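## Task

Pick up the masking tape roll that sits on the desk and set it down on the counter. No desk carton may fall to the floor. Release the roll and pull the hand away at the end so the counter alone supports it. The robot must stay upright and not finish leaning.

## Robot and tools

Robot: a simulated Rainbow Robotics RB-Y1. It has a two-wheel drive base with two rear casters (0.66 m long, 0.58 m wide, front edge 0.10 m ahead of the wheel axle), a folding leg and torso, a head with three cameras (head_camera, left_wrist_camera, right_wrist_camera), and left and right arms with parallel grippers. The base drives straight or turns in place but cannot slide sideways. A loose object may occasionally get a small push from outside.

Frames: the base frame sits on the floor halfway between the drive wheels, x forward, y left, z up. The result reports chest, left_hand and right_hand in it; a hand point is the middle of the finger pads, fingers along its -z, closing along its x. Reported hand positions can be off, more so with the arm stretched. The odometry frame is the base frame at the scene start; base_odometry only counts wheel rotation, so wheel slip shows up as motion, and heading runs -3.142 to 3.142, left positive.

execute_actions: argument actions is a list holding one action (or empty, which only reports state and pictures). Optional cameras lists camera names or "all"; omitted or null gives all, [] gives none; the pictures line names the images in order. An action may hold:
- base: exactly one of translate_m (metres, relative drive from where the base now is, forward positive, -3 to 3) or rotate_rad (radians, relative turn, left/counter-clockwise positive, -3.2 to 3.2). A drive or turn that would need more than 8.667 s at its top speed is refused.
- joints: a single object mapping joint names to absolute targets (one entry per joint, both arms, torso and head in the same object). Radians for joints, metres for grippers. Ranges: torso_squat_rad 0 to 1.2 (bigger lowers a level chest); torso_shift_rad -0.3 to 0.6 (positive pushes hips forward); torso_pitch_rad -0.2 to 1.4 (positive leans forward); torso_yaw_rad -1.5 to 1.5 (positive turns left). Per arm: shoulder_pitch -2.356 to 2.356 (0 hangs, negative swings forward and up); left_shoulder_roll 0 to 3.141 (positive raises out left), right_shoulder_roll -3.141 to 0 (negative raises out right); shoulder_yaw -2.094 to 2.094; elbow -2.617 to 0.01 (negative bends); forearm_roll -3.141 to 3.141; wrist_pitch -1.57 to 1.919 (negative tips hand forward); hand_roll -2.705 to 2.705; gripper_m 0 to 0.1 (pad gap). Yaw and roll signs are the same on both arms (positive is left/counter-clockwise seen from above). head_pan_rad -0.523 to 0.523, head_tilt_rad -0.35 to 1.57 (positive looks down). Done tolerance is ±0.02 rad, grippers ±0.004 m.
- speeds: caps for translate_m (0.05 to 0.4 m/s) and rotate_rad (0.1 to 1.509 rad/s) in this action only.
- min_time_s: 0.1 to 8, the shortest duration for each arm and head motion.
Motions begin together and may end separately. Joints or base left out may keep heading for earlier targets without the status showing it. Unknown keys or out-of-range values refuse the whole call. Top joint speeds: arms 1 rad/s (wrist joints 1.5), head 1.5, squat and pitch 0.3, shift 0.15, yaw 0.6, grippers 0.1 m/s.

Torso combinations must also hold: squat+shift<=1.52; squat-shift+pitch<=1.57; shift+0.5pitch-0.4squat<=0.7; shift+0.3pitch-0.5squat<=0.39. Otherwise commanded torso joints stop short as off_target.

wait: seconds 0 to 10; nothing new is commanded and the same state and pictures come back. zoom_image: camera plus region [x0,y0,x1,y1] in pixels of that camera's last full image, at most 504x504. finished_scene: scene is the current scene number; it ends the scene for good and reports success, then gives the next task. Reply without a tool call only when everything is over.

Result lines: base_status and joint_status describe how each motion ended. done = reached (base: wheels turned the amount, slip possible). off_target = rested away from the target, maybe still pushing. contact_stop = hit something firm (arms and torso only); time_out = took too long; limit_stop_at_<name> = a built-in limit; limit_stop_at_own_body = self-collision guard stopped it before touching; stopped_with_arm = torso halted because an arm hit something. Contact, time_out or stopped_with_arm stops the whole group (torso, left arm, or right arm) and the group holds where it is. joint command not followed (with a cause line) means an arm's targets were withheld to avoid self or arm-on-arm collision; grippers still act, and withheld targets may be retried later. on_its_own lists uncommanded parts; held at is a target, not a position. After a stop, first back off in a separate action, arms before torso. If both hands share an object and the torso contact-stops on starting with nothing in the way, resend every arm joint at its reported position, then the torso command.

Grasping: command an opening at least 0.005 m narrower than the object; off_target on the gripper is then expected. Each arm carries up to 3 kg; a heavy load far ahead of the wheels can tip the robot with no stop.

Hazards: the base does not stop at furniture and may keep pushing; the bent leg can reach beyond the front edge and may shove the robot backward unseen by odometry. Never let the arms strike or press each other, grippers included. Joint torque reaching its limit (shoulders 61.6, elbow 31.6, wrist joints 22 N m, held weight included) freezes the robot for 10 s. Holding loads warms motors: MOTOR HOT at 65 °C, and an OVER-TEMPERATURE FAULT at 80 °C brakes that arm; resend targets afterward. Avoid drops, slams, knocking cartons off the desk, and leaving the robot tilted.

Cameras: calibration lines give K, distortion and T_world_to_cam (base frame to camera) per camera; head_camera 896x504, wrist cameras 644x364. Poses are approximate and wrist camera poses drift with arm joint errors.

Each tool is called after "Request:" by a JSON object that holds its "name" and its "arguments", one argument or row to a line.

## Session

I'll start by surveying the scene.

Request:
{"name": "execute_actions", "arguments": {
  "actions": []
}}

Scene clock: 0.00 s.
base_odometry: x=+0.000 y=+0.000 heading=+0.000 (m, m, rad; odometry frame)
base_status: not commanded
joint_positions: torso_squat_rad=+0.350 torso_shift_rad=+0.000 torso_pitch_rad=+0.001 torso_yaw_rad=+0.001 left_shoulder_pitch_rad=+0.022 left_shoulder_roll_rad=+0.022 left_shoulder_yaw_rad=+0.048 left_elbow_rad=-0.289 left_forearm_roll_rad=+0.009 left_wrist_pitch_rad=+0.032 left_hand_roll_rad=-0.015 left_gripper_m=+0.100 right_shoulder_pitch_rad=-0.001 right_shoulder_roll_rad=-0.012 right_shoulder_yaw_rad=+0.029 right_elbow_rad=-0.222 right_forearm_roll_rad=-0.027 right_wrist_pitch_rad=+0.002 right_hand_roll_rad=+0.013 right_gripper_m=+0.100 head_pan_rad=-0.001 head_tilt_rad=+0.400
joint_status: not commanded
chest: x=-0.2275 y=-0.0002 z=+1.2475 quat_wxyz=(+1.000, +0.000, +0.001, +0.000) (m; base frame)
left_hand: x=-0.1116 y=+0.2439 z=+0.5720 quat_wxyz=(+0.993, +0.015, -0.118, +0.024) (m; base frame)
right_hand: x=-0.1204 y=-0.2258 z=+0.5699 quat_wxyz=(+0.994, -0.003, -0.109, +0.009) (m; base frame)
pictures: head_camera, left_wrist_camera, right_wrist_camera
Images, in order (width x height): head_camera 896x504, left_wrist_camera 644x364, right_wrist_camera 644x364.

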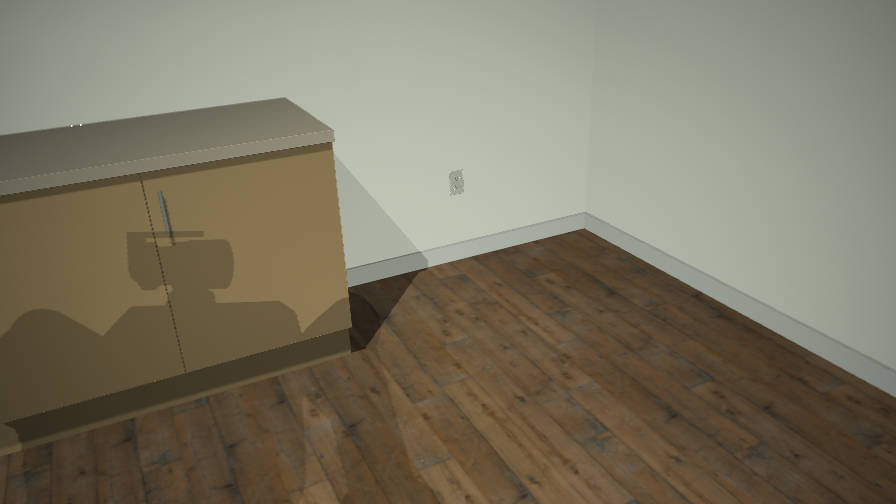

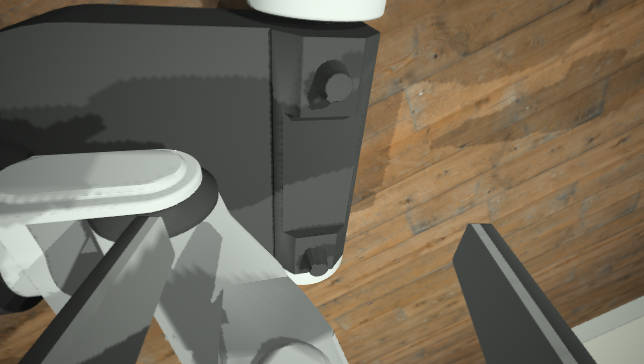

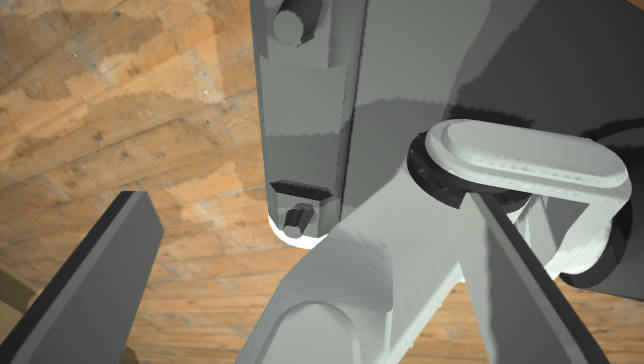

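Request:
{"name": "execute_actions", "arguments": {
  "actions": [
    {"joints": {"head_pan_rad": 0.5, "head_tilt_rad": 0.3}}
  ],
  "cameras": ["head_camera"]
}}

Scene clock: 4.97 s.
base_odometry: x=+0.000 y=+0.000 heading=+0.000 (m, m, rad; odometry frame)
base_status: not commanded
joint_positions: torso_squat_rad=+0.350 torso_shift_rad=+0.000 torso_pitch_rad=+0.001 torso_yaw_rad=+0.001 left_shoulder_pitch_rad=+0.022 left_shoulder_roll_rad=+0.022 left_shoulder_yaw_rad=+0.048 left_elbow_rad=-0.289 left_forearm_roll_rad=+0.009 left_wrist_pitch_rad=+0.032 left_hand_roll_rad=-0.015 left_gripper_m=+0.100 right_shoulder_pitch_rad=-0.001 right_shoulder_roll_rad=-0.012 right_shoulder_yaw_rad=+0.029 right_elbow_rad=-0.222 right_forearm_roll_rad=-0.027 right_wrist_pitch_rad=+0.002 right_hand_roll_rad=+0.013 right_gripper_m=+0.100 head_pan_rad=+0.500 head_tilt_rad=+0.300
joint_status: all done
chest: x=-0.2275 y=-0.0002 z=+1.2475 quat_wxyz=(+1.000, +0.000, +0.001, +0.000) (m; base frame)
left_hand: x=-0.1116 y=+0.2439 z=+0.5720 quat_wxyz=(+0.993, +0.015, -0.118, +0.024) (m; base frame)
right_hand: x=-0.1204 y=-0.2258 z=+0.5699 quat_wxyz=(+0.994, -0.003, -0.109, +0.009) (m; base frame)
pictures: head_camera
camera_calibration (this result's frames):
head_camera: T_world_to_cam=[[0.496597, -0.867033, -0.0405511, 0.162374], [-0.31043, -0.133783, -0.941135, 1.35844], [0.810571, 0.479953, -0.335589, 0.600174], [0, 0, 0, 1]] pos_world=[-0.145418, 0.034464, 1.48647]
Images, in order (width x height): head_camera 896x504.

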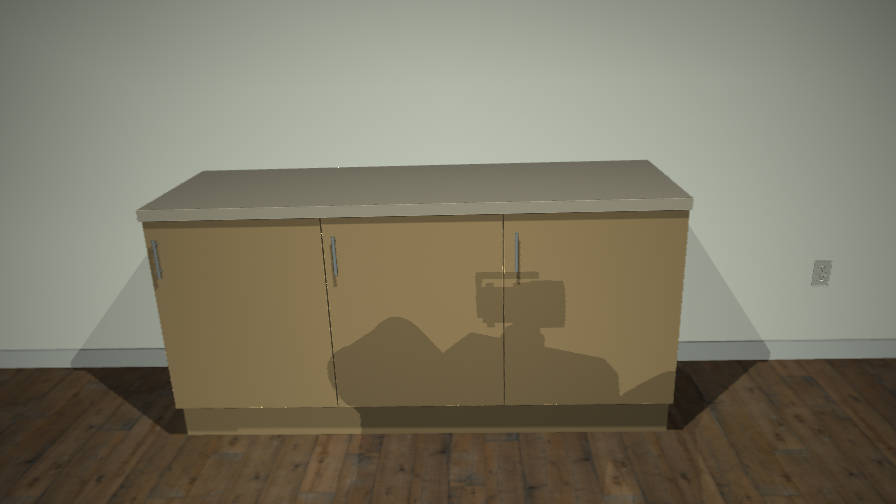

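Request:
{"name": "execute_actions", "arguments": {
  "actions": [
    {"joints": {"head_pan_rad": -0.5, "head_tilt_rad": 0.3}}
  ],
  "cameras": ["head_camera"]
}}

Scene clock: 8.67 s.
base_odometry: x=+0.000 y=+0.000 heading=+0.000 (m, m, rad; odometry frame)
base_status: not commanded
joint_positions: torso_squat_rad=+0.350 torso_shift_rad=+0.000 torso_pitch_rad=+0.001 torso_yaw_rad=+0.001 left_shoulder_pitch_rad=+0.022 left_shoulder_roll_rad=+0.022 left_shoulder_yaw_rad=+0.048 left_elbow_rad=-0.289 left_forearm_roll_rad=+0.009 left_wrist_pitch_rad=+0.032 left_hand_roll_rad=-0.015 left_gripper_m=+0.100 right_shoulder_pitch_rad=-0.001 right_shoulder_roll_rad=-0.012 right_shoulder_yaw_rad=+0.029 right_elbow_rad=-0.222 right_forearm_roll_rad=-0.027 right_wrist_pitch_rad=+0.002 right_hand_roll_rad=+0.013 right_gripper_m=+0.100 head_pan_rad=-0.500 head_tilt_rad=+0.300
joint_status: all done
chest: x=-0.2275 y=-0.0002 z=+1.2475 quat_wxyz=(+1.000, +0.000, +0.001, +0.000) (m; base frame)
left_hand: x=-0.1116 y=+0.2439 z=+0.5720 quat_wxyz=(+0.993, +0.015, -0.118, +0.024) (m; base frame)
right_hand: x=-0.1204 y=-0.2258 z=+0.5699 quat_wxyz=(+0.994, -0.003, -0.109, +0.009) (m; base frame)
pictures: head_camera
camera_calibration (this result's frames):
head_camera: T_world_to_cam=[[-0.461218, -0.886413, -0.0393722, -0.0359754], [-0.280917, 0.18797, -0.941145, 1.36458], [0.841643, -0.423013, -0.335703, 0.606513], [0, 0, 0, 1]] pos_world=[-0.143726, -0.0318267, 1.48646]
Images, in order (width x height): head_camera 896x504.

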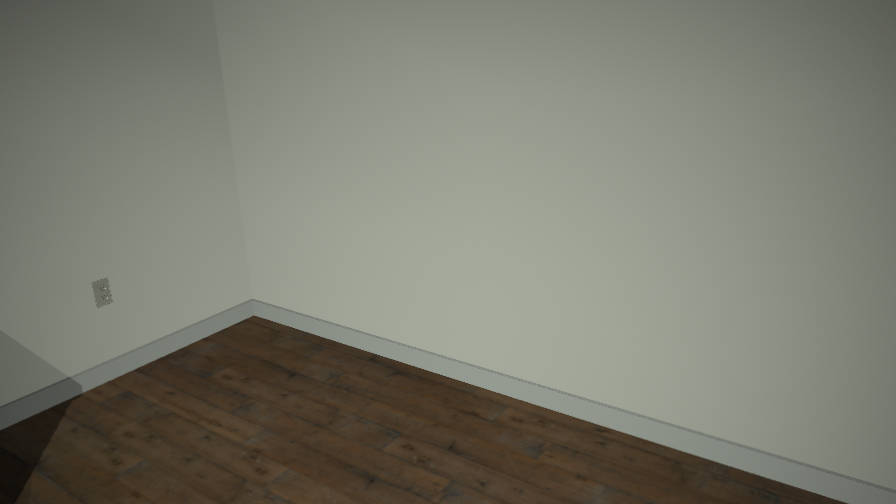

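Request:
{"name": "execute_actions", "arguments": {
  "actions": [
    {"base": {"rotate_rad": 2.1}, "joints": {"head_pan_rad": 0.0, "head_tilt_rad": 0.3}}
  ],
  "cameras": ["head_camera"]
}}

Scene clock: 27.00 s.
base_odometry: x=+0.000 y=+0.000 heading=+2.099 (m, m, rad; odometry frame)
base_status: done
joint_positions: torso_squat_rad=+0.350 torso_shift_rad=+0.000 torso_pitch_rad=+0.001 torso_yaw_rad=+0.001 left_shoulder_pitch_rad=+0.022 left_shoulder_roll_rad=+0.022 left_shoulder_yaw_rad=+0.048 left_elbow_rad=-0.289 left_forearm_roll_rad=+0.009 left_wrist_pitch_rad=+0.032 left_hand_roll_rad=-0.015 left_gripper_m=+0.100 right_shoulder_pitch_rad=-0.001 right_shoulder_roll_rad=-0.012 right_shoulder_yaw_rad=+0.029 right_elbow_rad=-0.222 right_forearm_roll_rad=-0.027 right_wrist_pitch_rad=+0.002 right_hand_roll_rad=+0.013 right_gripper_m=+0.100 head_pan_rad=+0.000 head_tilt_rad=+0.300
joint_status: all done
chest: x=-0.2276 y=-0.0002 z=+1.2475 quat_wxyz=(+1.000, +0.000, +0.001, +0.000) (m; base frame)
left_hand: x=-0.1116 y=+0.2439 z=+0.5720 quat_wxyz=(+0.993, +0.015, -0.118, +0.024) (m; base frame)
right_hand: x=-0.1204 y=-0.2258 z=+0.5699 quat_wxyz=(+0.994, -0.003, -0.109, +0.009) (m; base frame)
pictures: head_camera
camera_calibration (this result's frames):
head_camera: T_world_to_cam=[[0.0201221, -0.998998, -0.0399884, 0.0636937], [-0.336725, 0.0308883, -0.941096, 1.35301], [0.941388, 0.032402, -0.335766, 0.62721], [0, 0, 0, 1]] pos_world=[-0.136137, 0.00151473, 1.48646]
Images, in order (width x height): head_camera 896x504.

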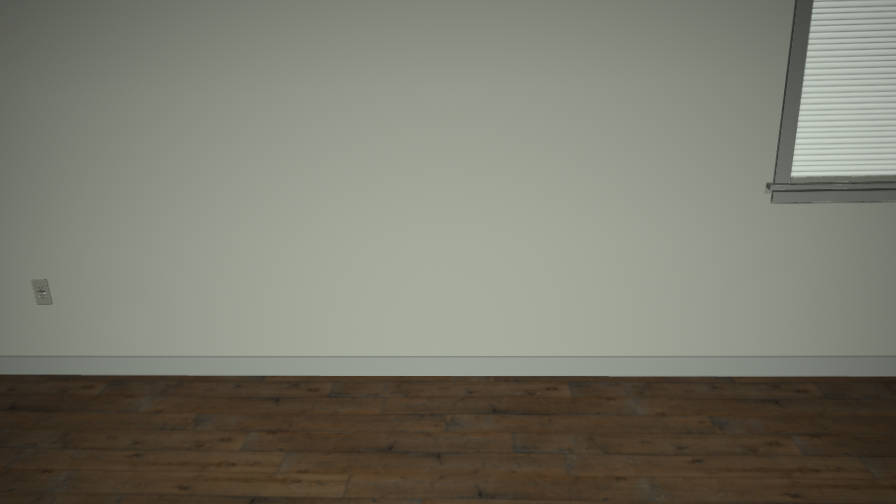

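Request:
{"name": "execute_actions", "arguments": {
  "actions": [
    {"base": {"rotate_rad": 1.55}}
  ],
  "cameras": ["head_camera"]
}}

Scene clock: 33.37 s.
base_odometry: x=+0.000 y=+0.000 heading=-2.634 (m, m, rad; odometry frame)
base_status: done
joint_positions: torso_squat_rad=+0.350 torso_shift_rad=+0.000 torso_pitch_rad=+0.001 torso_yaw_rad=+0.001 left_shoulder_pitch_rad=+0.022 left_shoulder_roll_rad=+0.022 left_shoulder_yaw_rad=+0.048 left_elbow_rad=-0.289 left_forearm_roll_rad=+0.009 left_wrist_pitch_rad=+0.032 left_hand_roll_rad=-0.015 left_gripper_m=+0.100 right_shoulder_pitch_rad=-0.001 right_shoulder_roll_rad=-0.012 right_shoulder_yaw_rad=+0.029 right_elbow_rad=-0.222 right_forearm_roll_rad=-0.027 right_wrist_pitch_rad=+0.002 right_hand_roll_rad=+0.013 right_gripper_m=+0.100 head_pan_rad=+0.000 head_tilt_rad=+0.300
joint_status: not commanded
chest: x=-0.2276 y=-0.0002 z=+1.2475 quat_wxyz=(+1.000, +0.000, +0.001, +0.000) (m; base frame)
left_hand: x=-0.1116 y=+0.2439 z=+0.5720 quat_wxyz=(+0.993, +0.015, -0.118, +0.024) (m; base frame)
right_hand: x=-0.1204 y=-0.2258 z=+0.5699 quat_wxyz=(+0.994, -0.003, -0.109, +0.009) (m; base frame)
pictures: head_camera
camera_calibration (this result's frames):
head_camera: T_world_to_cam=[[0.0201225, -0.998998, -0.039987, 0.0636932], [-0.336724, 0.0308868, -0.941097, 1.35301], [0.941388, 0.0324018, -0.335765, 0.62721], [0, 0, 0, 1]] pos_world=[-0.136137, 0.00151635, 1.48646]
Images, in order (width x height): head_camera 896x504.

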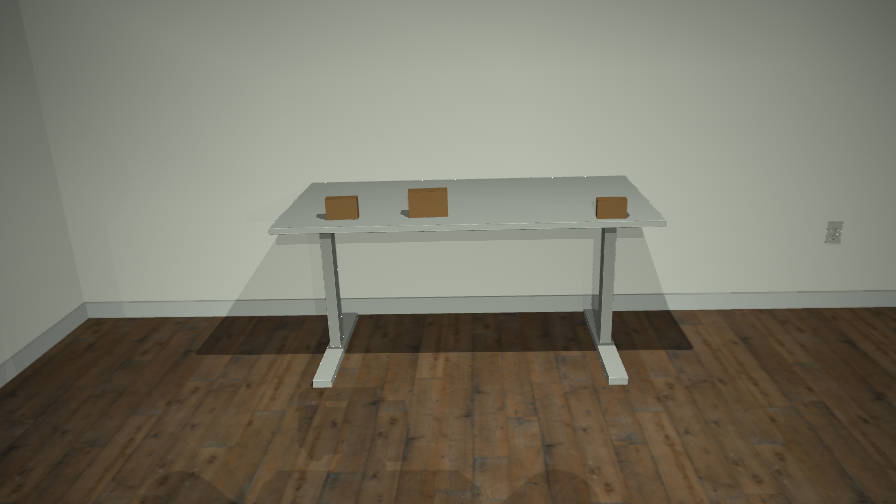

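Request:
{"name": "zoom_image", "arguments": {
  "camera": "head_camera",
  "region": [260, 160, 680, 250]
}}

Region (260, 160, 680, 250) of head_camera's 896x504 image, scaled by 1.200, with more detail than that image has; it fills the top 108 rows of this view, and the rest is white.

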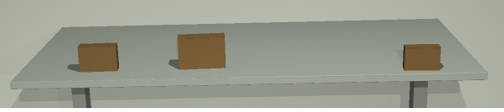

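Request:
{"name": "zoom_image", "arguments": {
  "camera": "head_camera",
  "region": [300, 170, 470, 240]
}}

Region (300, 170, 470, 240) of head_camera's 896x504 image, scaled by 2.965, with more detail than that image has; it fills the top 208 rows of this view, and the rest is white.

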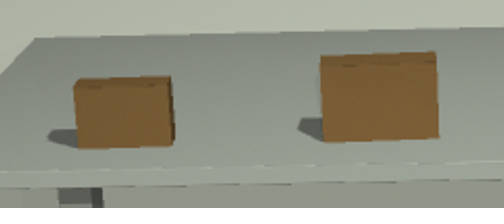

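Request:
{"name": "execute_actions", "arguments": {
  "actions": [
    {"base": {"translate_m": 1.5}, "joints": {"head_tilt_rad": 0.65}}
  ],
  "cameras": ["head_camera"]
}}

Scene clock: 59.30 s.
base_odometry: x=-1.311 y=-0.730 heading=-2.634 (m, m, rad; odometry frame)
base_status: done
joint_positions: torso_squat_rad=+0.350 torso_shift_rad=+0.000 torso_pitch_rad=+0.001 torso_yaw_rad=+0.001 left_shoulder_pitch_rad=+0.022 left_shoulder_roll_rad=+0.022 left_shoulder_yaw_rad=+0.048 left_elbow_rad=-0.289 left_forearm_roll_rad=+0.009 left_wrist_pitch_rad=+0.032 left_hand_roll_rad=-0.015 left_gripper_m=+0.100 right_shoulder_pitch_rad=-0.001 right_shoulder_roll_rad=-0.012 right_shoulder_yaw_rad=+0.029 right_elbow_rad=-0.222 right_forearm_roll_rad=-0.027 right_wrist_pitch_rad=+0.002 right_hand_roll_rad=+0.013 right_gripper_m=+0.100 head_pan_rad=+0.000 head_tilt_rad=+0.650
joint_status: all done
chest: x=-0.2275 y=-0.0002 z=+1.2475 quat_wxyz=(+1.000, +0.000, +0.001, +0.000) (m; base frame)
left_hand: x=-0.1115 y=+0.2439 z=+0.5720 quat_wxyz=(+0.993, +0.015, -0.118, +0.024) (m; base frame)
right_hand: x=-0.1204 y=-0.2258 z=+0.5699 quat_wxyz=(+0.994, -0.003, -0.109, +0.009) (m; base frame)
pictures: head_camera
camera_calibration (this result's frames):
head_camera: T_world_to_cam=[[0.00527577, -0.99901, -0.0441722, 0.0667027], [-0.63904, 0.030608, -0.768564, 1.04126], [0.769155, 0.0322826, -0.638246, 1.02963], [0, 0, 0, 1]] pos_world=[-0.126893, 0.00152681, 1.46038]
Images, in order (width x height): head_camera 896x504.

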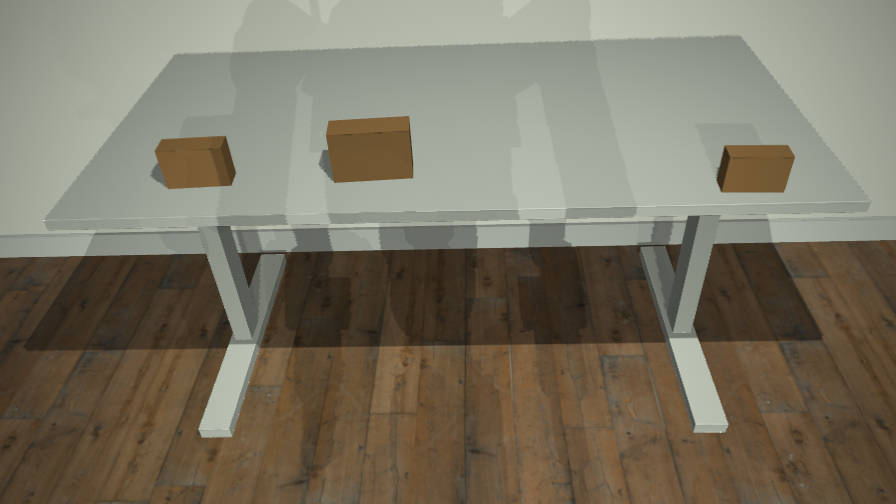

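Request:
{"name": "zoom_image", "arguments": {
  "camera": "head_camera",
  "region": [440, 60, 680, 230]
}}

Region (440, 60, 680, 230) of head_camera's 896x504 image, scaled by 2.100, with more detail than that image has; it fills the top 357 rows of this view, and the rest is white.

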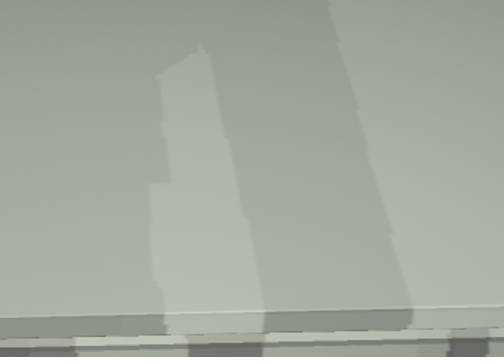

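Request:
{"name": "zoom_image", "arguments": {
  "camera": "head_camera",
  "region": [130, 90, 440, 210]
}}

Region (130, 90, 440, 210) of head_camera's 896x504 image, scaled by 1.626, with more detail than that image has; it fills the top 195 rows of this view, and the rest is white.

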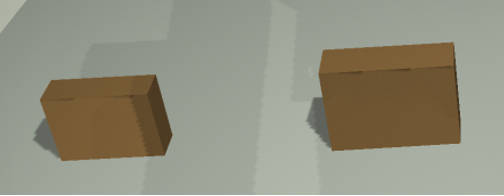

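Request:
{"name": "execute_actions", "arguments": {
  "actions": [
    {"base": {"translate_m": 0.35}, "joints": {"head_tilt_rad": 0.9, "torso_squat_rad": 0.0}}
  ],
  "cameras": ["head_camera"]
}}

Scene clock: 83.90 s.
base_odometry: x=-1.616 y=-0.900 heading=-2.633 (m, m, rad; odometry frame)
base_status: done
joint_positions: torso_squat_rad=+0.000 torso_shift_rad=+0.000 torso_pitch_rad=+0.002 torso_yaw_rad=+0.001 left_shoulder_pitch_rad=+0.022 left_shoulder_roll_rad=+0.022 left_shoulder_yaw_rad=+0.048 left_elbow_rad=-0.289 left_forearm_roll_rad=+0.009 left_wrist_pitch_rad=+0.032 left_hand_roll_rad=-0.015 left_gripper_m=+0.100 right_shoulder_pitch_rad=-0.001 right_shoulder_roll_rad=-0.012 right_shoulder_yaw_rad=+0.029 right_elbow_rad=-0.222 right_forearm_roll_rad=-0.027 right_wrist_pitch_rad=+0.002 right_hand_roll_rad=+0.013 right_gripper_m=+0.100 head_pan_rad=+0.000 head_tilt_rad=+0.900
joint_status: all done
chest: x=-0.2274 y=-0.0003 z=+1.2899 quat_wxyz=(+1.000, +0.000, +0.001, +0.000) (m; base frame)
left_hand: x=-0.1115 y=+0.2439 z=+0.6144 quat_wxyz=(+0.993, +0.015, -0.118, +0.024) (m; base frame)
right_hand: x=-0.1204 y=-0.2258 z=+0.6123 quat_wxyz=(+0.994, -0.003, -0.109, +0.009) (m; base frame)
pictures: head_camera
camera_calibration (this result's frames):
head_camera: T_world_to_cam=[[-0.0057751, -0.99902, -0.0438919, 0.0658769], [-0.809447, 0.0304429, -0.586404, 0.767574], [0.587165, 0.0321416, -0.808829, 1.27342], [0, 0, 0, 1]] pos_world=[-0.126019, 0.00151533, 1.48298]
Images, in order (width x height): head_camera 896x504.

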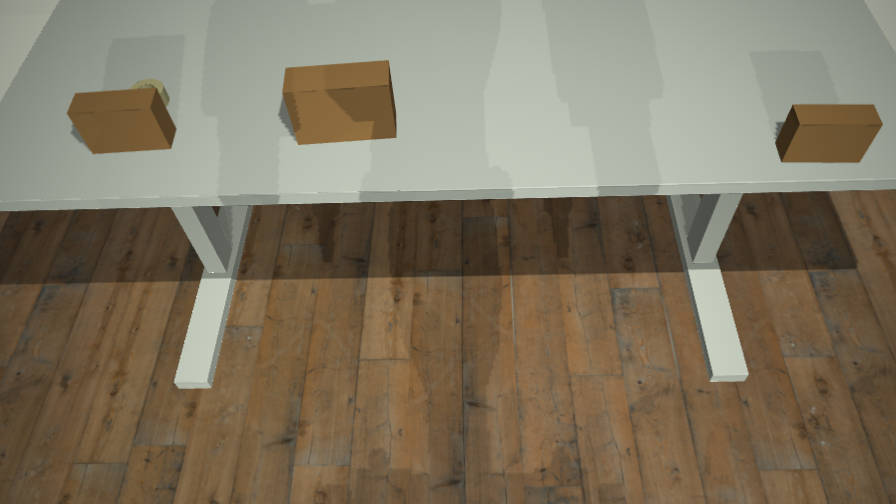

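Request:
{"name": "zoom_image", "arguments": {
  "camera": "head_camera",
  "region": [50, 20, 250, 170]
}}

Region (50, 20, 250, 170) of head_camera's 896x504 image, scaled by 2.520, with more detail than that image has; it fills the top 378 rows of this view, and the rest is white.

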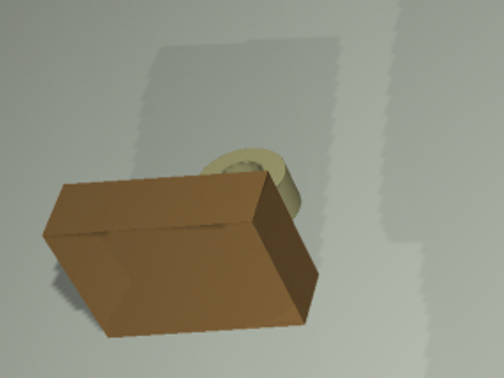

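Request:
{"name": "execute_actions", "arguments": {
  "actions": [
    {"base": {"rotate_rad": 0.35}, "joints": {"torso_squat_rad": 0.35, "torso_pitch_rad": 0.3, "left_shoulder_pitch_rad": -0.6, "left_elbow_rad": -1.7, "left_wrist_pitch_rad": 1.5, "right_elbow_rad": -2.3, "head_tilt_rad": 0.6}}
  ],
  "cameras": ["head_camera"]
}}

Scene clock: 206.60 s.
base_odometry: x=-1.616 y=-0.900 heading=-2.283 (m, m, rad; odometry frame)
base_status: done
joint_positions: torso_squat_rad=+0.350 torso_shift_rad=+0.000 torso_pitch_rad=+0.300 torso_yaw_rad=+0.001 left_shoulder_pitch_rad=-0.600 left_shoulder_roll_rad=+0.022 left_shoulder_yaw_rad=+0.048 left_elbow_rad=-1.700 left_forearm_roll_rad=+0.009 left_wrist_pitch_rad=+1.500 left_hand_roll_rad=-0.015 left_gripper_m=+0.100 right_shoulder_pitch_rad=-0.001 right_shoulder_roll_rad=-0.012 right_shoulder_yaw_rad=+0.029 right_elbow_rad=-2.300 right_forearm_roll_rad=-0.027 right_wrist_pitch_rad=+0.002 right_hand_roll_rad=+0.013 right_gripper_m=+0.100 head_pan_rad=+0.000 head_tilt_rad=+0.600
joint_status: all done
chest: x=-0.1365 y=-0.0003 z=+1.2337 quat_wxyz=(+0.989, +0.000, +0.149, +0.000) (m; base frame)
left_hand: x=+0.3366 y=+0.1523 z=+0.9166 quat_wxyz=(+0.969, -0.017, -0.231, -0.081) (m; base frame)
right_hand: x=+0.2908 y=-0.2075 z=+1.2115 quat_wxyz=(+0.541, +0.019, -0.841, +0.006) (m; base frame)
pictures: head_camera
camera_calibration (this result's frames):
head_camera: T_world_to_cam=[[-0.00567963, -0.999007, -0.044201, 0.0640327], [-0.808535, 0.0305974, -0.587653, 0.847724], [0.588421, 0.0324004, -0.807905, 1.12694], [0, 0, 0, 1]] pos_world=[0.0226629, 0.00151754, 1.41146]
Images, in order (width x height): head_camera 896x504.

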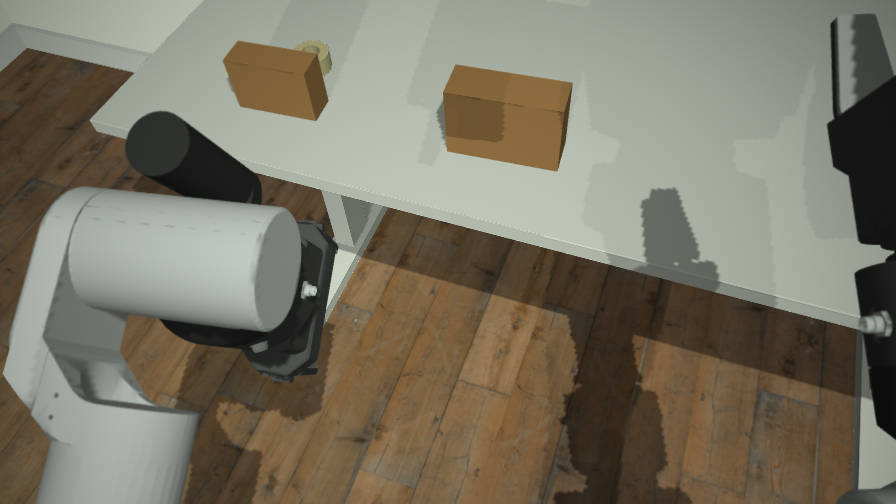

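Request:
{"name": "execute_actions", "arguments": {
  "actions": [
    {"base": {"translate_m": 0.52}, "joints": {"head_tilt_rad": 0.9, "head_pan_rad": 0.2}}
  ],
  "cameras": ["head_camera", "left_wrist_camera"]
}}

Scene clock: 247.53 s.
base_odometry: x=-1.956 y=-1.294 heading=-2.283 (m, m, rad; odometry frame)
base_status: done
joint_positions: torso_squat_rad=+0.350 torso_shift_rad=+0.000 torso_pitch_rad=+0.300 torso_yaw_rad=+0.001 left_shoulder_pitch_rad=-0.600 left_shoulder_roll_rad=+0.022 left_shoulder_yaw_rad=+0.048 left_elbow_rad=-1.700 left_forearm_roll_rad=+0.009 left_wrist_pitch_rad=+1.500 left_hand_roll_rad=-0.015 left_gripper_m=+0.100 right_shoulder_pitch_rad=-0.001 right_shoulder_roll_rad=-0.012 right_shoulder_yaw_rad=+0.029 right_elbow_rad=-2.300 right_forearm_roll_rad=-0.027 right_wrist_pitch_rad=+0.002 right_hand_roll_rad=+0.013 right_gripper_m=+0.100 head_pan_rad=+0.200 head_tilt_rad=+0.900
joint_status: all done
chest: x=-0.1365 y=-0.0003 z=+1.2337 quat_wxyz=(+0.989, +0.000, +0.149, +0.000) (m; base frame)
left_hand: x=+0.3366 y=+0.1523 z=+0.9165 quat_wxyz=(+0.969, -0.017, -0.231, -0.081) (m; base frame)
right_hand: x=+0.2908 y=-0.2075 z=+1.2115 quat_wxyz=(+0.541, +0.019, -0.841, +0.006) (m; base frame)
pictures: head_camera, left_wrist_camera
camera_calibration (this result's frames):
head_camera: T_world_to_cam=[[0.171375, -0.980223, -0.0989672, 0.151697], [-0.936436, -0.130853, -0.325522, 0.468703], [0.306134, 0.148463, -0.940341, 1.29887], [0, 0, 0, 1]] pos_world=[0.0152839, 0.0171941, 1.38897]
left_wrist_camera: T_world_to_cam=[[0.881398, -0.106449, 0.460224, -0.705755], [-0.374092, -0.75219, 0.542462, -0.214036], [0.288431, -0.650291, -0.702801, 0.730455], [0, 0, 0, 1]] pos_world=[0.331296, 0.238885, 0.954276]
Images, in order (width x height): head_camera 896x504, left_wrist_camera 644x364.

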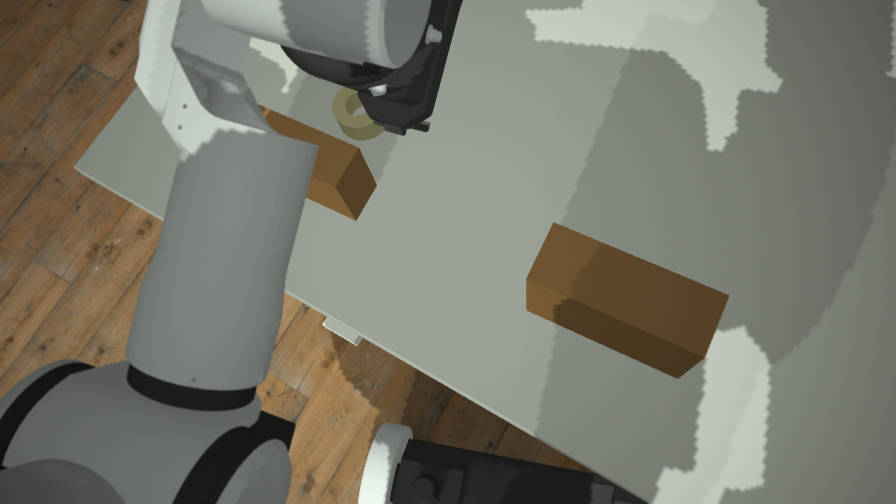

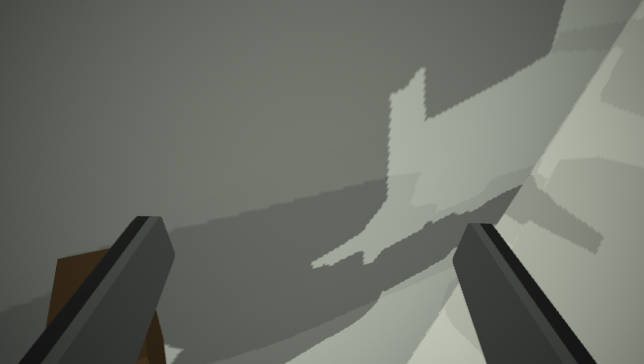

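Request:
{"name": "execute_actions", "arguments": {
  "actions": [
    {"joints": {"torso_pitch_rad": 0.55, "left_shoulder_pitch_rad": -0.90, "left_shoulder_roll_rad": 0.33, "left_shoulder_yaw_rad": 0.0, "left_elbow_rad": -1.58, "left_forearm_roll_rad": 0.28, "left_wrist_pitch_rad": 1.9, "left_hand_roll_rad": 1.42, "head_tilt_rad": 0.8, "head_pan_rad": 0.3}}
  ],
  "cameras": ["head_camera", "left_wrist_camera"]
}}

Scene clock: 344.27 s.
base_odometry: x=-1.956 y=-1.294 heading=-2.283 (m, m, rad; odometry frame)
base_status: not commanded
joint_positions: torso_squat_rad=+0.350 torso_shift_rad=+0.000 torso_pitch_rad=+0.550 torso_yaw_rad=+0.001 left_shoulder_pitch_rad=-0.900 left_shoulder_roll_rad=+0.330 left_shoulder_yaw_rad=+0.000 left_elbow_rad=-1.580 left_forearm_roll_rad=+0.280 left_wrist_pitch_rad=+1.900 left_hand_roll_rad=+1.420 left_gripper_m=+0.100 right_shoulder_pitch_rad=-0.001 right_shoulder_roll_rad=-0.012 right_shoulder_yaw_rad=+0.029 right_elbow_rad=-2.300 right_forearm_roll_rad=-0.027 right_wrist_pitch_rad=+0.002 right_hand_roll_rad=+0.013 right_gripper_m=+0.100 head_pan_rad=+0.300 head_tilt_rad=+0.800
joint_status: all done
chest: x=-0.0663 y=-0.0002 z=+1.2019 quat_wxyz=(+0.962, +0.000, +0.271, +0.001) (m; base frame)
left_hand: x=+0.3456 y=+0.2062 z=+0.8487 quat_wxyz=(+0.843, +0.009, -0.001, +0.539) (m; base frame)
right_hand: x=+0.3423 y=-0.2074 z=+1.0747 quat_wxyz=(+0.641, +0.019, -0.767, +0.003) (m; base frame)
pictures: head_camera, left_wrist_camera
camera_calibration (this result's frames):
head_camera: T_world_to_cam=[[0.227625, -0.954737, -0.19148, 0.249306], [-0.962889, -0.191407, -0.190283, 0.373702], [0.14502, 0.227687, -0.962875, 1.2501], [0, 0, 0, 1]] pos_world=[0.121797, 0.0249205, 1.32253]
left_wrist_camera: T_world_to_cam=[[0.381172, 0.924229, 0.022532, -0.34488], [0.743829, -0.321063, 0.586205, -0.645673], [0.549022, -0.206685, -0.809849, 0.624555], [0, 0, 0, 1]] pos_world=[0.268835, 0.240533, 0.892063]
Images, in order (width x height): head_camera 896x504, left_wrist_camera 644x364.

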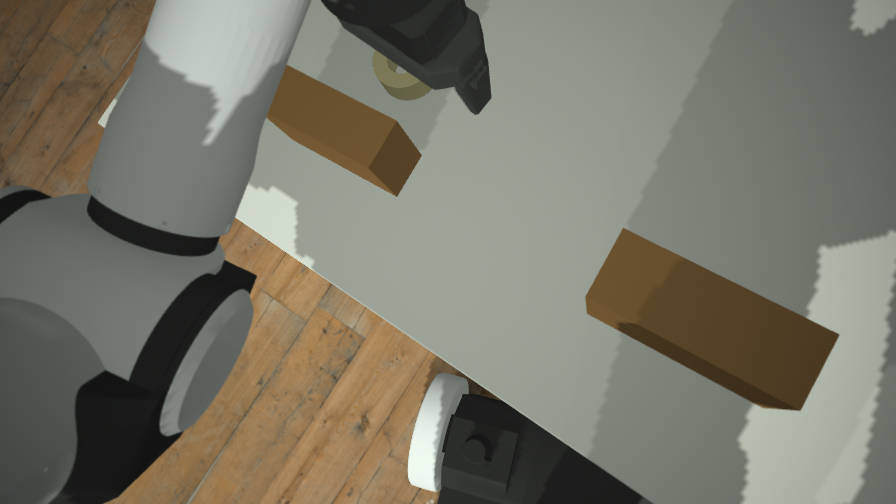

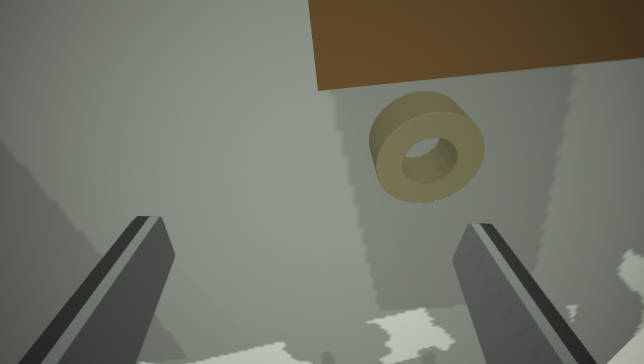

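Request:
{"name": "execute_actions", "arguments": {
  "actions": [
    {"joints": {"left_shoulder_pitch_rad": -0.865, "left_shoulder_roll_rad": 0.44, "left_shoulder_yaw_rad": 0.0, "left_elbow_rad": -1.386, "left_forearm_roll_rad": 0.385, "left_wrist_pitch_rad": 1.665, "left_hand_roll_rad": 1.42}, "min_time_s": 1.0}
  ],
  "cameras": ["left_wrist_camera"]
}}

Scene clock: 402.10 s.
base_odometry: x=-1.956 y=-1.294 heading=-2.283 (m, m, rad; odometry frame)
base_status: not commanded
joint_positions: torso_squat_rad=+0.350 torso_shift_rad=+0.000 torso_pitch_rad=+0.550 torso_yaw_rad=+0.001 left_shoulder_pitch_rad=-0.865 left_shoulder_roll_rad=+0.440 left_shoulder_yaw_rad=+0.000 left_elbow_rad=-1.386 left_forearm_roll_rad=+0.385 left_wrist_pitch_rad=+1.665 left_hand_roll_rad=+1.420 left_gripper_m=+0.100 right_shoulder_pitch_rad=-0.001 right_shoulder_roll_rad=-0.012 right_shoulder_yaw_rad=+0.029 right_elbow_rad=-2.300 right_forearm_roll_rad=-0.027 right_wrist_pitch_rad=+0.002 right_hand_roll_rad=+0.013 right_gripper_m=+0.100 head_pan_rad=+0.300 head_tilt_rad=+0.800
joint_status: all done
chest: x=-0.0663 y=-0.0002 z=+1.2019 quat_wxyz=(+0.962, +0.000, +0.271, +0.001) (m; base frame)
left_hand: x=+0.3564 y=+0.2560 z=+0.8013 quat_wxyz=(+0.820, -0.003, -0.004, +0.572) (m; base frame)
right_hand: x=+0.3423 y=-0.2074 z=+1.0747 quat_wxyz=(+0.641, +0.019, -0.767, +0.003) (m; base frame)
pictures: left_wrist_camera
camera_calibration (this result's frames):
left_wrist_camera: T_world_to_cam=[[0.304444, 0.952441, 0.0130712, -0.366322], [0.75594, -0.249937, 0.60505, -0.647528], [0.579541, -0.174323, -0.79608, 0.56038], [0, 0, 0, 1]] pos_world=[0.276253, 0.284745, 0.842682]
Images, in order (width x height): left_wrist_camera 644x364.

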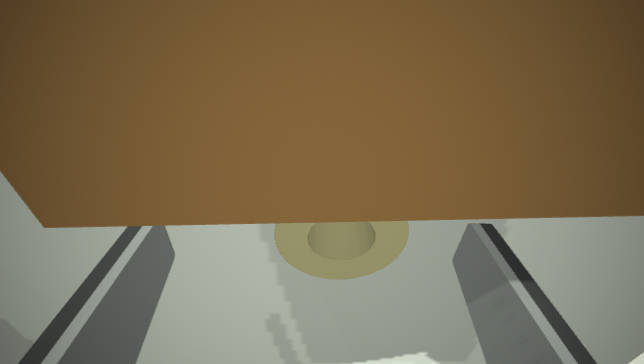

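Request:
{"name": "execute_actions", "arguments": {
  "actions": [
    {"joints": {"torso_pitch_rad": 0.40}}
  ],
  "cameras": []
}}

Scene clock: 418.83 s.
base_odometry: x=-1.956 y=-1.294 heading=-2.283 (m, m, rad; odometry frame)
base_status: not commanded
joint_positions: torso_squat_rad=+0.350 torso_shift_rad=+0.000 torso_pitch_rad=+0.400 torso_yaw_rad=+0.001 left_shoulder_pitch_rad=-0.865 left_shoulder_roll_rad=+0.440 left_shoulder_yaw_rad=+0.000 left_elbow_rad=-1.386 left_forearm_roll_rad=+0.385 left_wrist_pitch_rad=+1.665 left_hand_roll_rad=+1.420 left_gripper_m=+0.100 right_shoulder_pitch_rad=-0.001 right_shoulder_roll_rad=-0.012 right_shoulder_yaw_rad=+0.029 right_elbow_rad=-2.300 right_forearm_roll_rad=-0.027 right_wrist_pitch_rad=+0.002 right_hand_roll_rad=+0.013 right_gripper_m=+0.100 head_pan_rad=+0.300 head_tilt_rad=+0.800
joint_status: all done
chest: x=-0.1075 y=-0.0003 z=+1.2231 quat_wxyz=(+0.980, +0.000, +0.199, +0.000) (m; base frame)
left_hand: x=+0.3702 y=+0.2560 z=+0.8901 quat_wxyz=(+0.817, -0.046, -0.065, +0.571) (m; base frame)
right_hand: x=+0.3154 y=-0.2075 z=+1.1583 quat_wxyz=(+0.582, +0.019, -0.813, +0.005) (m; base frame)
pictures: none
No camera images: the call's "cameras" was empty. Leave "cameras" out to get every camera's image.

Request:
{"name": "execute_actions", "arguments": {
  "actions": [
    {"joints": {"left_hand_roll_rad": -1.72}}
  ],
  "cameras": ["left_wrist_camera"]
}}

Scene clock: 423.33 s.
base_odometry: x=-1.956 y=-1.294 heading=-2.283 (m, m, rad; odometry frame)
base_status: not commanded
joint_positions: torso_squat_rad=+0.350 torso_shift_rad=+0.000 torso_pitch_rad=+0.400 torso_yaw_rad=+0.001 left_shoulder_pitch_rad=-0.865 left_shoulder_roll_rad=+0.440 left_shoulder_yaw_rad=+0.000 left_elbow_rad=-1.386 left_forearm_roll_rad=+0.385 left_wrist_pitch_rad=+1.665 left_hand_roll_rad=-1.720 left_gripper_m=+0.100 right_shoulder_pitch_rad=-0.001 right_shoulder_roll_rad=-0.012 right_shoulder_yaw_rad=+0.029 right_elbow_rad=-2.300 right_forearm_roll_rad=-0.027 right_wrist_pitch_rad=+0.002 right_hand_roll_rad=+0.013 right_gripper_m=+0.100 head_pan_rad=+0.300 head_tilt_rad=+0.800
joint_status: all done
chest: x=-0.1075 y=-0.0003 z=+1.2231 quat_wxyz=(+0.980, +0.000, +0.199, +0.000) (m; base frame)
left_hand: x=+0.3702 y=+0.2560 z=+0.8901 quat_wxyz=(+0.571, +0.065, -0.046, -0.817) (m; base frame)
right_hand: x=+0.3154 y=-0.2075 z=+1.1583 quat_wxyz=(+0.582, +0.019, -0.813, +0.005) (m; base frame)
pictures: left_wrist_camera
camera_calibration (this result's frames):
left_wrist_camera: T_world_to_cam=[[-0.301066, -0.952937, -0.035634, 0.383682], [-0.847244, 0.25015, 0.468618, -0.124815], [-0.43765, 0.171276, -0.882682, 0.988212], [0, 0, 0, 1]] pos_world=[0.442256, 0.22759, 0.94444]
Images, in order (width x height): left_wrist_camera 644x364.

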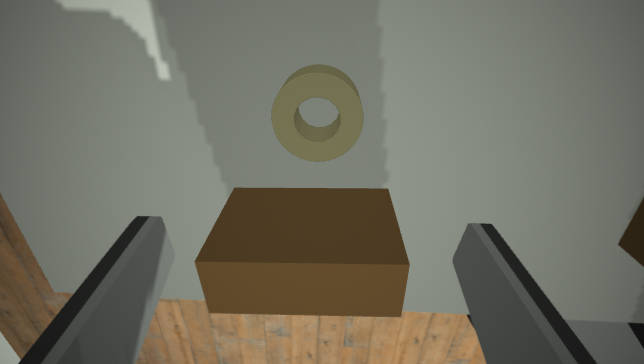

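Request:
{"name": "execute_actions", "arguments": {
  "actions": [
    {"joints": {"torso_pitch_rad": 0.55}}
  ],
  "cameras": ["left_wrist_camera"]
}}

Scene clock: 432.10 s.
base_odometry: x=-1.956 y=-1.294 heading=-2.283 (m, m, rad; odometry frame)
base_status: not commanded
joint_positions: torso_squat_rad=+0.350 torso_shift_rad=+0.000 torso_pitch_rad=+0.550 torso_yaw_rad=+0.001 left_shoulder_pitch_rad=-0.865 left_shoulder_roll_rad=+0.440 left_shoulder_yaw_rad=+0.000 left_elbow_rad=-1.386 left_forearm_roll_rad=+0.385 left_wrist_pitch_rad=+1.665 left_hand_roll_rad=-1.720 left_gripper_m=+0.100 right_shoulder_pitch_rad=-0.001 right_shoulder_roll_rad=-0.012 right_shoulder_yaw_rad=+0.029 right_elbow_rad=-2.300 right_forearm_roll_rad=-0.027 right_wrist_pitch_rad=+0.002 right_hand_roll_rad=+0.013 right_gripper_m=+0.100 head_pan_rad=+0.300 head_tilt_rad=+0.800
joint_status: all done
chest: x=-0.0663 y=-0.0002 z=+1.2019 quat_wxyz=(+0.962, +0.000, +0.271, +0.001) (m; base frame)
left_hand: x=+0.3563 y=+0.2561 z=+0.8012 quat_wxyz=(+0.573, +0.003, -0.003, -0.819) (m; base frame)
right_hand: x=+0.3423 y=-0.2074 z=+1.0747 quat_wxyz=(+0.641, +0.019, -0.767, +0.003) (m; base frame)
pictures: left_wrist_camera
camera_calibration (this result's frames):
left_wrist_camera: T_world_to_cam=[[-0.302934, -0.952962, 0.00975569, 0.340681], [-0.767677, 0.250075, 0.590029, -0.220568], [-0.564714, 0.171251, -0.807323, 0.888578], [0, 0, 0, 1]] pos_world=[0.435671, 0.227645, 0.844188]
Images, in order (width x height): left_wrist_camera 644x364.

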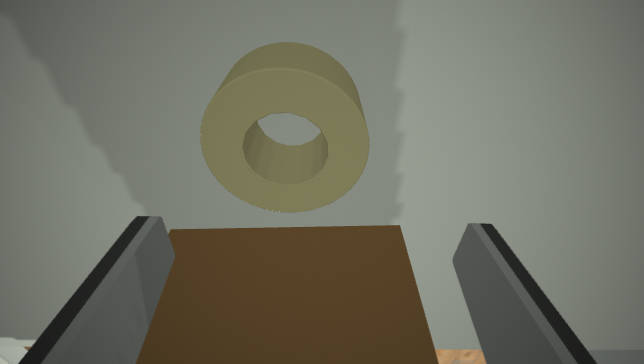

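Request:
{"name": "execute_actions", "arguments": {
  "actions": [
    {"joints": {"left_shoulder_pitch_rad": -1.02, "left_shoulder_roll_rad": 0.45, "left_elbow_rad": -1.152, "left_forearm_roll_rad": 0.387, "left_wrist_pitch_rad": 1.616}, "min_time_s": 0.8}
  ],
  "cameras": ["left_wrist_camera"]
}}

Scene clock: 494.30 s.
base_odometry: x=-1.956 y=-1.294 heading=-2.283 (m, m, rad; odometry frame)
base_status: not commanded
joint_positions: torso_squat_rad=+0.350 torso_shift_rad=+0.000 torso_pitch_rad=+0.550 torso_yaw_rad=+0.001 left_shoulder_pitch_rad=-1.020 left_shoulder_roll_rad=+0.450 left_shoulder_yaw_rad=+0.000 left_elbow_rad=-1.152 left_forearm_roll_rad=+0.387 left_wrist_pitch_rad=+1.616 left_hand_roll_rad=-1.720 left_gripper_m=+0.100 right_shoulder_pitch_rad=-0.001 right_shoulder_roll_rad=-0.012 right_shoulder_yaw_rad=+0.029 right_elbow_rad=-2.300 right_forearm_roll_rad=-0.027 right_wrist_pitch_rad=+0.002 right_hand_roll_rad=+0.013 right_gripper_m=+0.100 head_pan_rad=+0.300 head_tilt_rad=+0.800
joint_status: all done
chest: x=-0.0663 y=-0.0002 z=+1.2019 quat_wxyz=(+0.962, +0.000, +0.271, +0.001) (m; base frame)
left_hand: x=+0.3896 y=+0.2586 z=+0.8037 quat_wxyz=(+0.592, -0.003, +0.003, -0.806) (m; base frame)
right_hand: x=+0.3423 y=-0.2074 z=+1.0747 quat_wxyz=(+0.641, +0.019, -0.767, +0.003) (m; base frame)
pictures: left_wrist_camera
camera_calibration (this result's frames):
left_wrist_camera: T_world_to_cam=[[-0.258644, -0.9659, 0.0118296, 0.337535], [-0.76744, 0.212907, 0.604736, -0.199387], [-0.586634, 0.147333, -0.796338, 0.914855], [0, 0, 0, 1]] pos_world=[0.470969, 0.233688, 0.845117]
Images, in order (width x height): left_wrist_camera 644x364.

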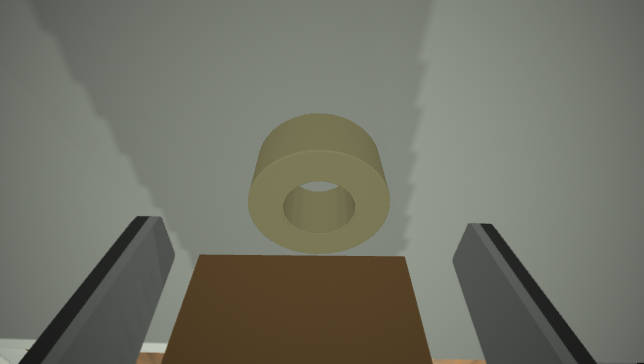

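Request:
{"name": "execute_actions", "arguments": {
  "actions": [
    {"joints": {"left_shoulder_pitch_rad": -1.08, "left_shoulder_roll_rad": 0.445, "left_elbow_rad": -0.99, "left_forearm_roll_rad": 0.38, "left_wrist_pitch_rad": 1.513}, "min_time_s": 0.8}
  ],
  "cameras": ["left_wrist_camera"]
}}

Scene clock: 520.43 s.
base_odometry: x=-1.956 y=-1.294 heading=-2.283 (m, m, rad; odometry frame)
base_status: not commanded
joint_positions: torso_squat_rad=+0.350 torso_shift_rad=+0.000 torso_pitch_rad=+0.550 torso_yaw_rad=+0.001 left_shoulder_pitch_rad=-1.080 left_shoulder_roll_rad=+0.445 left_shoulder_yaw_rad=+0.000 left_elbow_rad=-0.990 left_forearm_roll_rad=+0.380 left_wrist_pitch_rad=+1.513 left_hand_roll_rad=-1.720 left_gripper_m=+0.100 right_shoulder_pitch_rad=-0.001 right_shoulder_roll_rad=-0.012 right_shoulder_yaw_rad=+0.029 right_elbow_rad=-2.300 right_forearm_roll_rad=-0.027 right_wrist_pitch_rad=+0.002 right_hand_roll_rad=+0.013 right_gripper_m=+0.100 head_pan_rad=+0.300 head_tilt_rad=+0.800
joint_status: all done
chest: x=-0.0663 y=-0.0002 z=+1.2019 quat_wxyz=(+0.962, +0.000, +0.271, +0.001) (m; base frame)
left_hand: x=+0.4026 y=+0.2627 z=+0.7879 quat_wxyz=(+0.608, +0.000, +0.000, -0.794) (m; base frame)
right_hand: x=+0.3423 y=-0.2074 z=+1.0747 quat_wxyz=(+0.641, +0.019, -0.767, +0.003) (m; base frame)
pictures: left_wrist_camera
camera_calibration (this result's frames):
left_wrist_camera: T_world_to_cam=[[-0.218877, -0.975698, 0.0103471, 0.332825], [-0.781056, 0.181549, 0.597488, -0.161314], [-0.584846, 0.122695, -0.801811, 0.919361], [0, 0, 0, 1]] pos_world=[0.484537, 0.241223, 0.830093]
Images, in order (width x height): left_wrist_camera 644x364.

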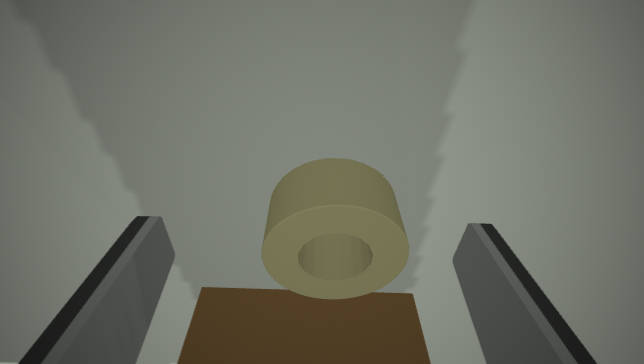

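Request:
{"name": "execute_actions", "arguments": {
  "actions": [
    {"joints": {"torso_pitch_rad": 0.585}}
  ],
  "cameras": ["left_wrist_camera"]
}}

Scene clock: 524.93 s.
base_odometry: x=-1.956 y=-1.294 heading=-2.283 (m, m, rad; odometry frame)
base_status: not commanded
joint_positions: torso_squat_rad=+0.350 torso_shift_rad=+0.000 torso_pitch_rad=+0.585 torso_yaw_rad=+0.001 left_shoulder_pitch_rad=-1.080 left_shoulder_roll_rad=+0.445 left_shoulder_yaw_rad=+0.000 left_elbow_rad=-0.990 left_forearm_roll_rad=+0.380 left_wrist_pitch_rad=+1.513 left_hand_roll_rad=-1.720 left_gripper_m=+0.100 right_shoulder_pitch_rad=-0.001 right_shoulder_roll_rad=-0.012 right_shoulder_yaw_rad=+0.029 right_elbow_rad=-2.300 right_forearm_roll_rad=-0.027 right_wrist_pitch_rad=+0.002 right_hand_roll_rad=+0.013 right_gripper_m=+0.100 head_pan_rad=+0.300 head_tilt_rad=+0.800
joint_status: all done
chest: x=-0.0571 y=-0.0002 z=+1.1961 quat_wxyz=(+0.958, +0.000, +0.288, +0.001) (m; base frame)
left_hand: x=+0.3970 y=+0.2627 z=+0.7660 quat_wxyz=(+0.608, -0.013, +0.011, -0.794) (m; base frame)
right_hand: x=+0.3467 y=-0.2074 z=+1.0546 quat_wxyz=(+0.655, +0.020, -0.756, +0.003) (m; base frame)
pictures: left_wrist_camera
camera_calibration (this result's frames):
left_wrist_camera: T_world_to_cam=[[-0.218383, -0.975697, 0.0180128, 0.325741], [-0.759715, 0.181569, 0.624392, -0.181663], [-0.612488, 0.122672, -0.780903, 0.893475], [0, 0, 0, 1]] pos_world=[0.480368, 0.241204, 0.805279]
Images, in order (width x height): left_wrist_camera 644x364.

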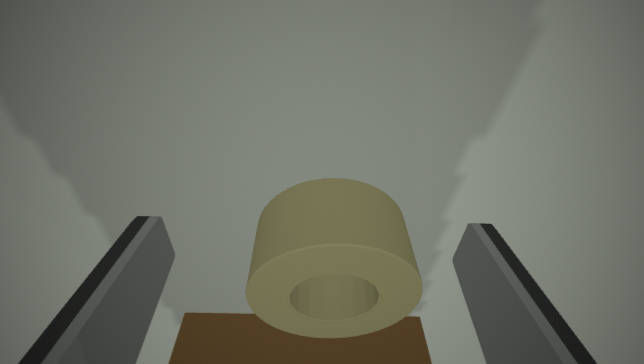

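Request:
{"name": "execute_actions", "arguments": {
  "actions": [
    {"joints": {"left_gripper_m": 0.045}}
  ],
  "cameras": ["left_wrist_camera"]
}}

Scene clock: 529.83 s.
base_odometry: x=-1.956 y=-1.294 heading=-2.283 (m, m, rad; odometry frame)
base_status: not commanded
joint_positions: torso_squat_rad=+0.350 torso_shift_rad=+0.000 torso_pitch_rad=+0.585 torso_yaw_rad=+0.001 left_shoulder_pitch_rad=-1.080 left_shoulder_roll_rad=+0.445 left_shoulder_yaw_rad=+0.000 left_elbow_rad=-0.990 left_forearm_roll_rad=+0.380 left_wrist_pitch_rad=+1.513 left_hand_roll_rad=-1.720 left_gripper_m=+0.055 right_shoulder_pitch_rad=-0.001 right_shoulder_roll_rad=-0.012 right_shoulder_yaw_rad=+0.029 right_elbow_rad=-2.300 right_forearm_roll_rad=-0.027 right_wrist_pitch_rad=+0.002 right_hand_roll_rad=+0.013 right_gripper_m=+0.100 head_pan_rad=+0.300 head_tilt_rad=+0.800
joint_status: left_gripper_m off_target (ended at +0.055, target +0.045)
chest: x=-0.0571 y=-0.0002 z=+1.1961 quat_wxyz=(+0.958, +0.000, +0.288, +0.001) (m; base frame)
left_hand: x=+0.3970 y=+0.2627 z=+0.7660 quat_wxyz=(+0.608, -0.013, +0.011, -0.794) (m; base frame)
right_hand: x=+0.3467 y=-0.2074 z=+1.0546 quat_wxyz=(+0.655, +0.020, -0.756, +0.003) (m; base frame)
pictures: left_wrist_camera
camera_calibration (this result's frames):
left_wrist_camera: T_world_to_cam=[[-0.218382, -0.975697, 0.0180126, 0.325741], [-0.759715, 0.181568, 0.624393, -0.181662], [-0.612489, 0.122672, -0.780903, 0.893475], [0, 0, 0, 1]] pos_world=[0.480368, 0.241204, 0.805278]
Images, in order (width x height): left_wrist_camera 644x364.

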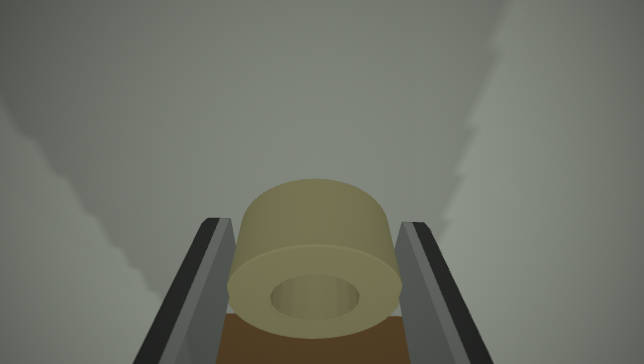

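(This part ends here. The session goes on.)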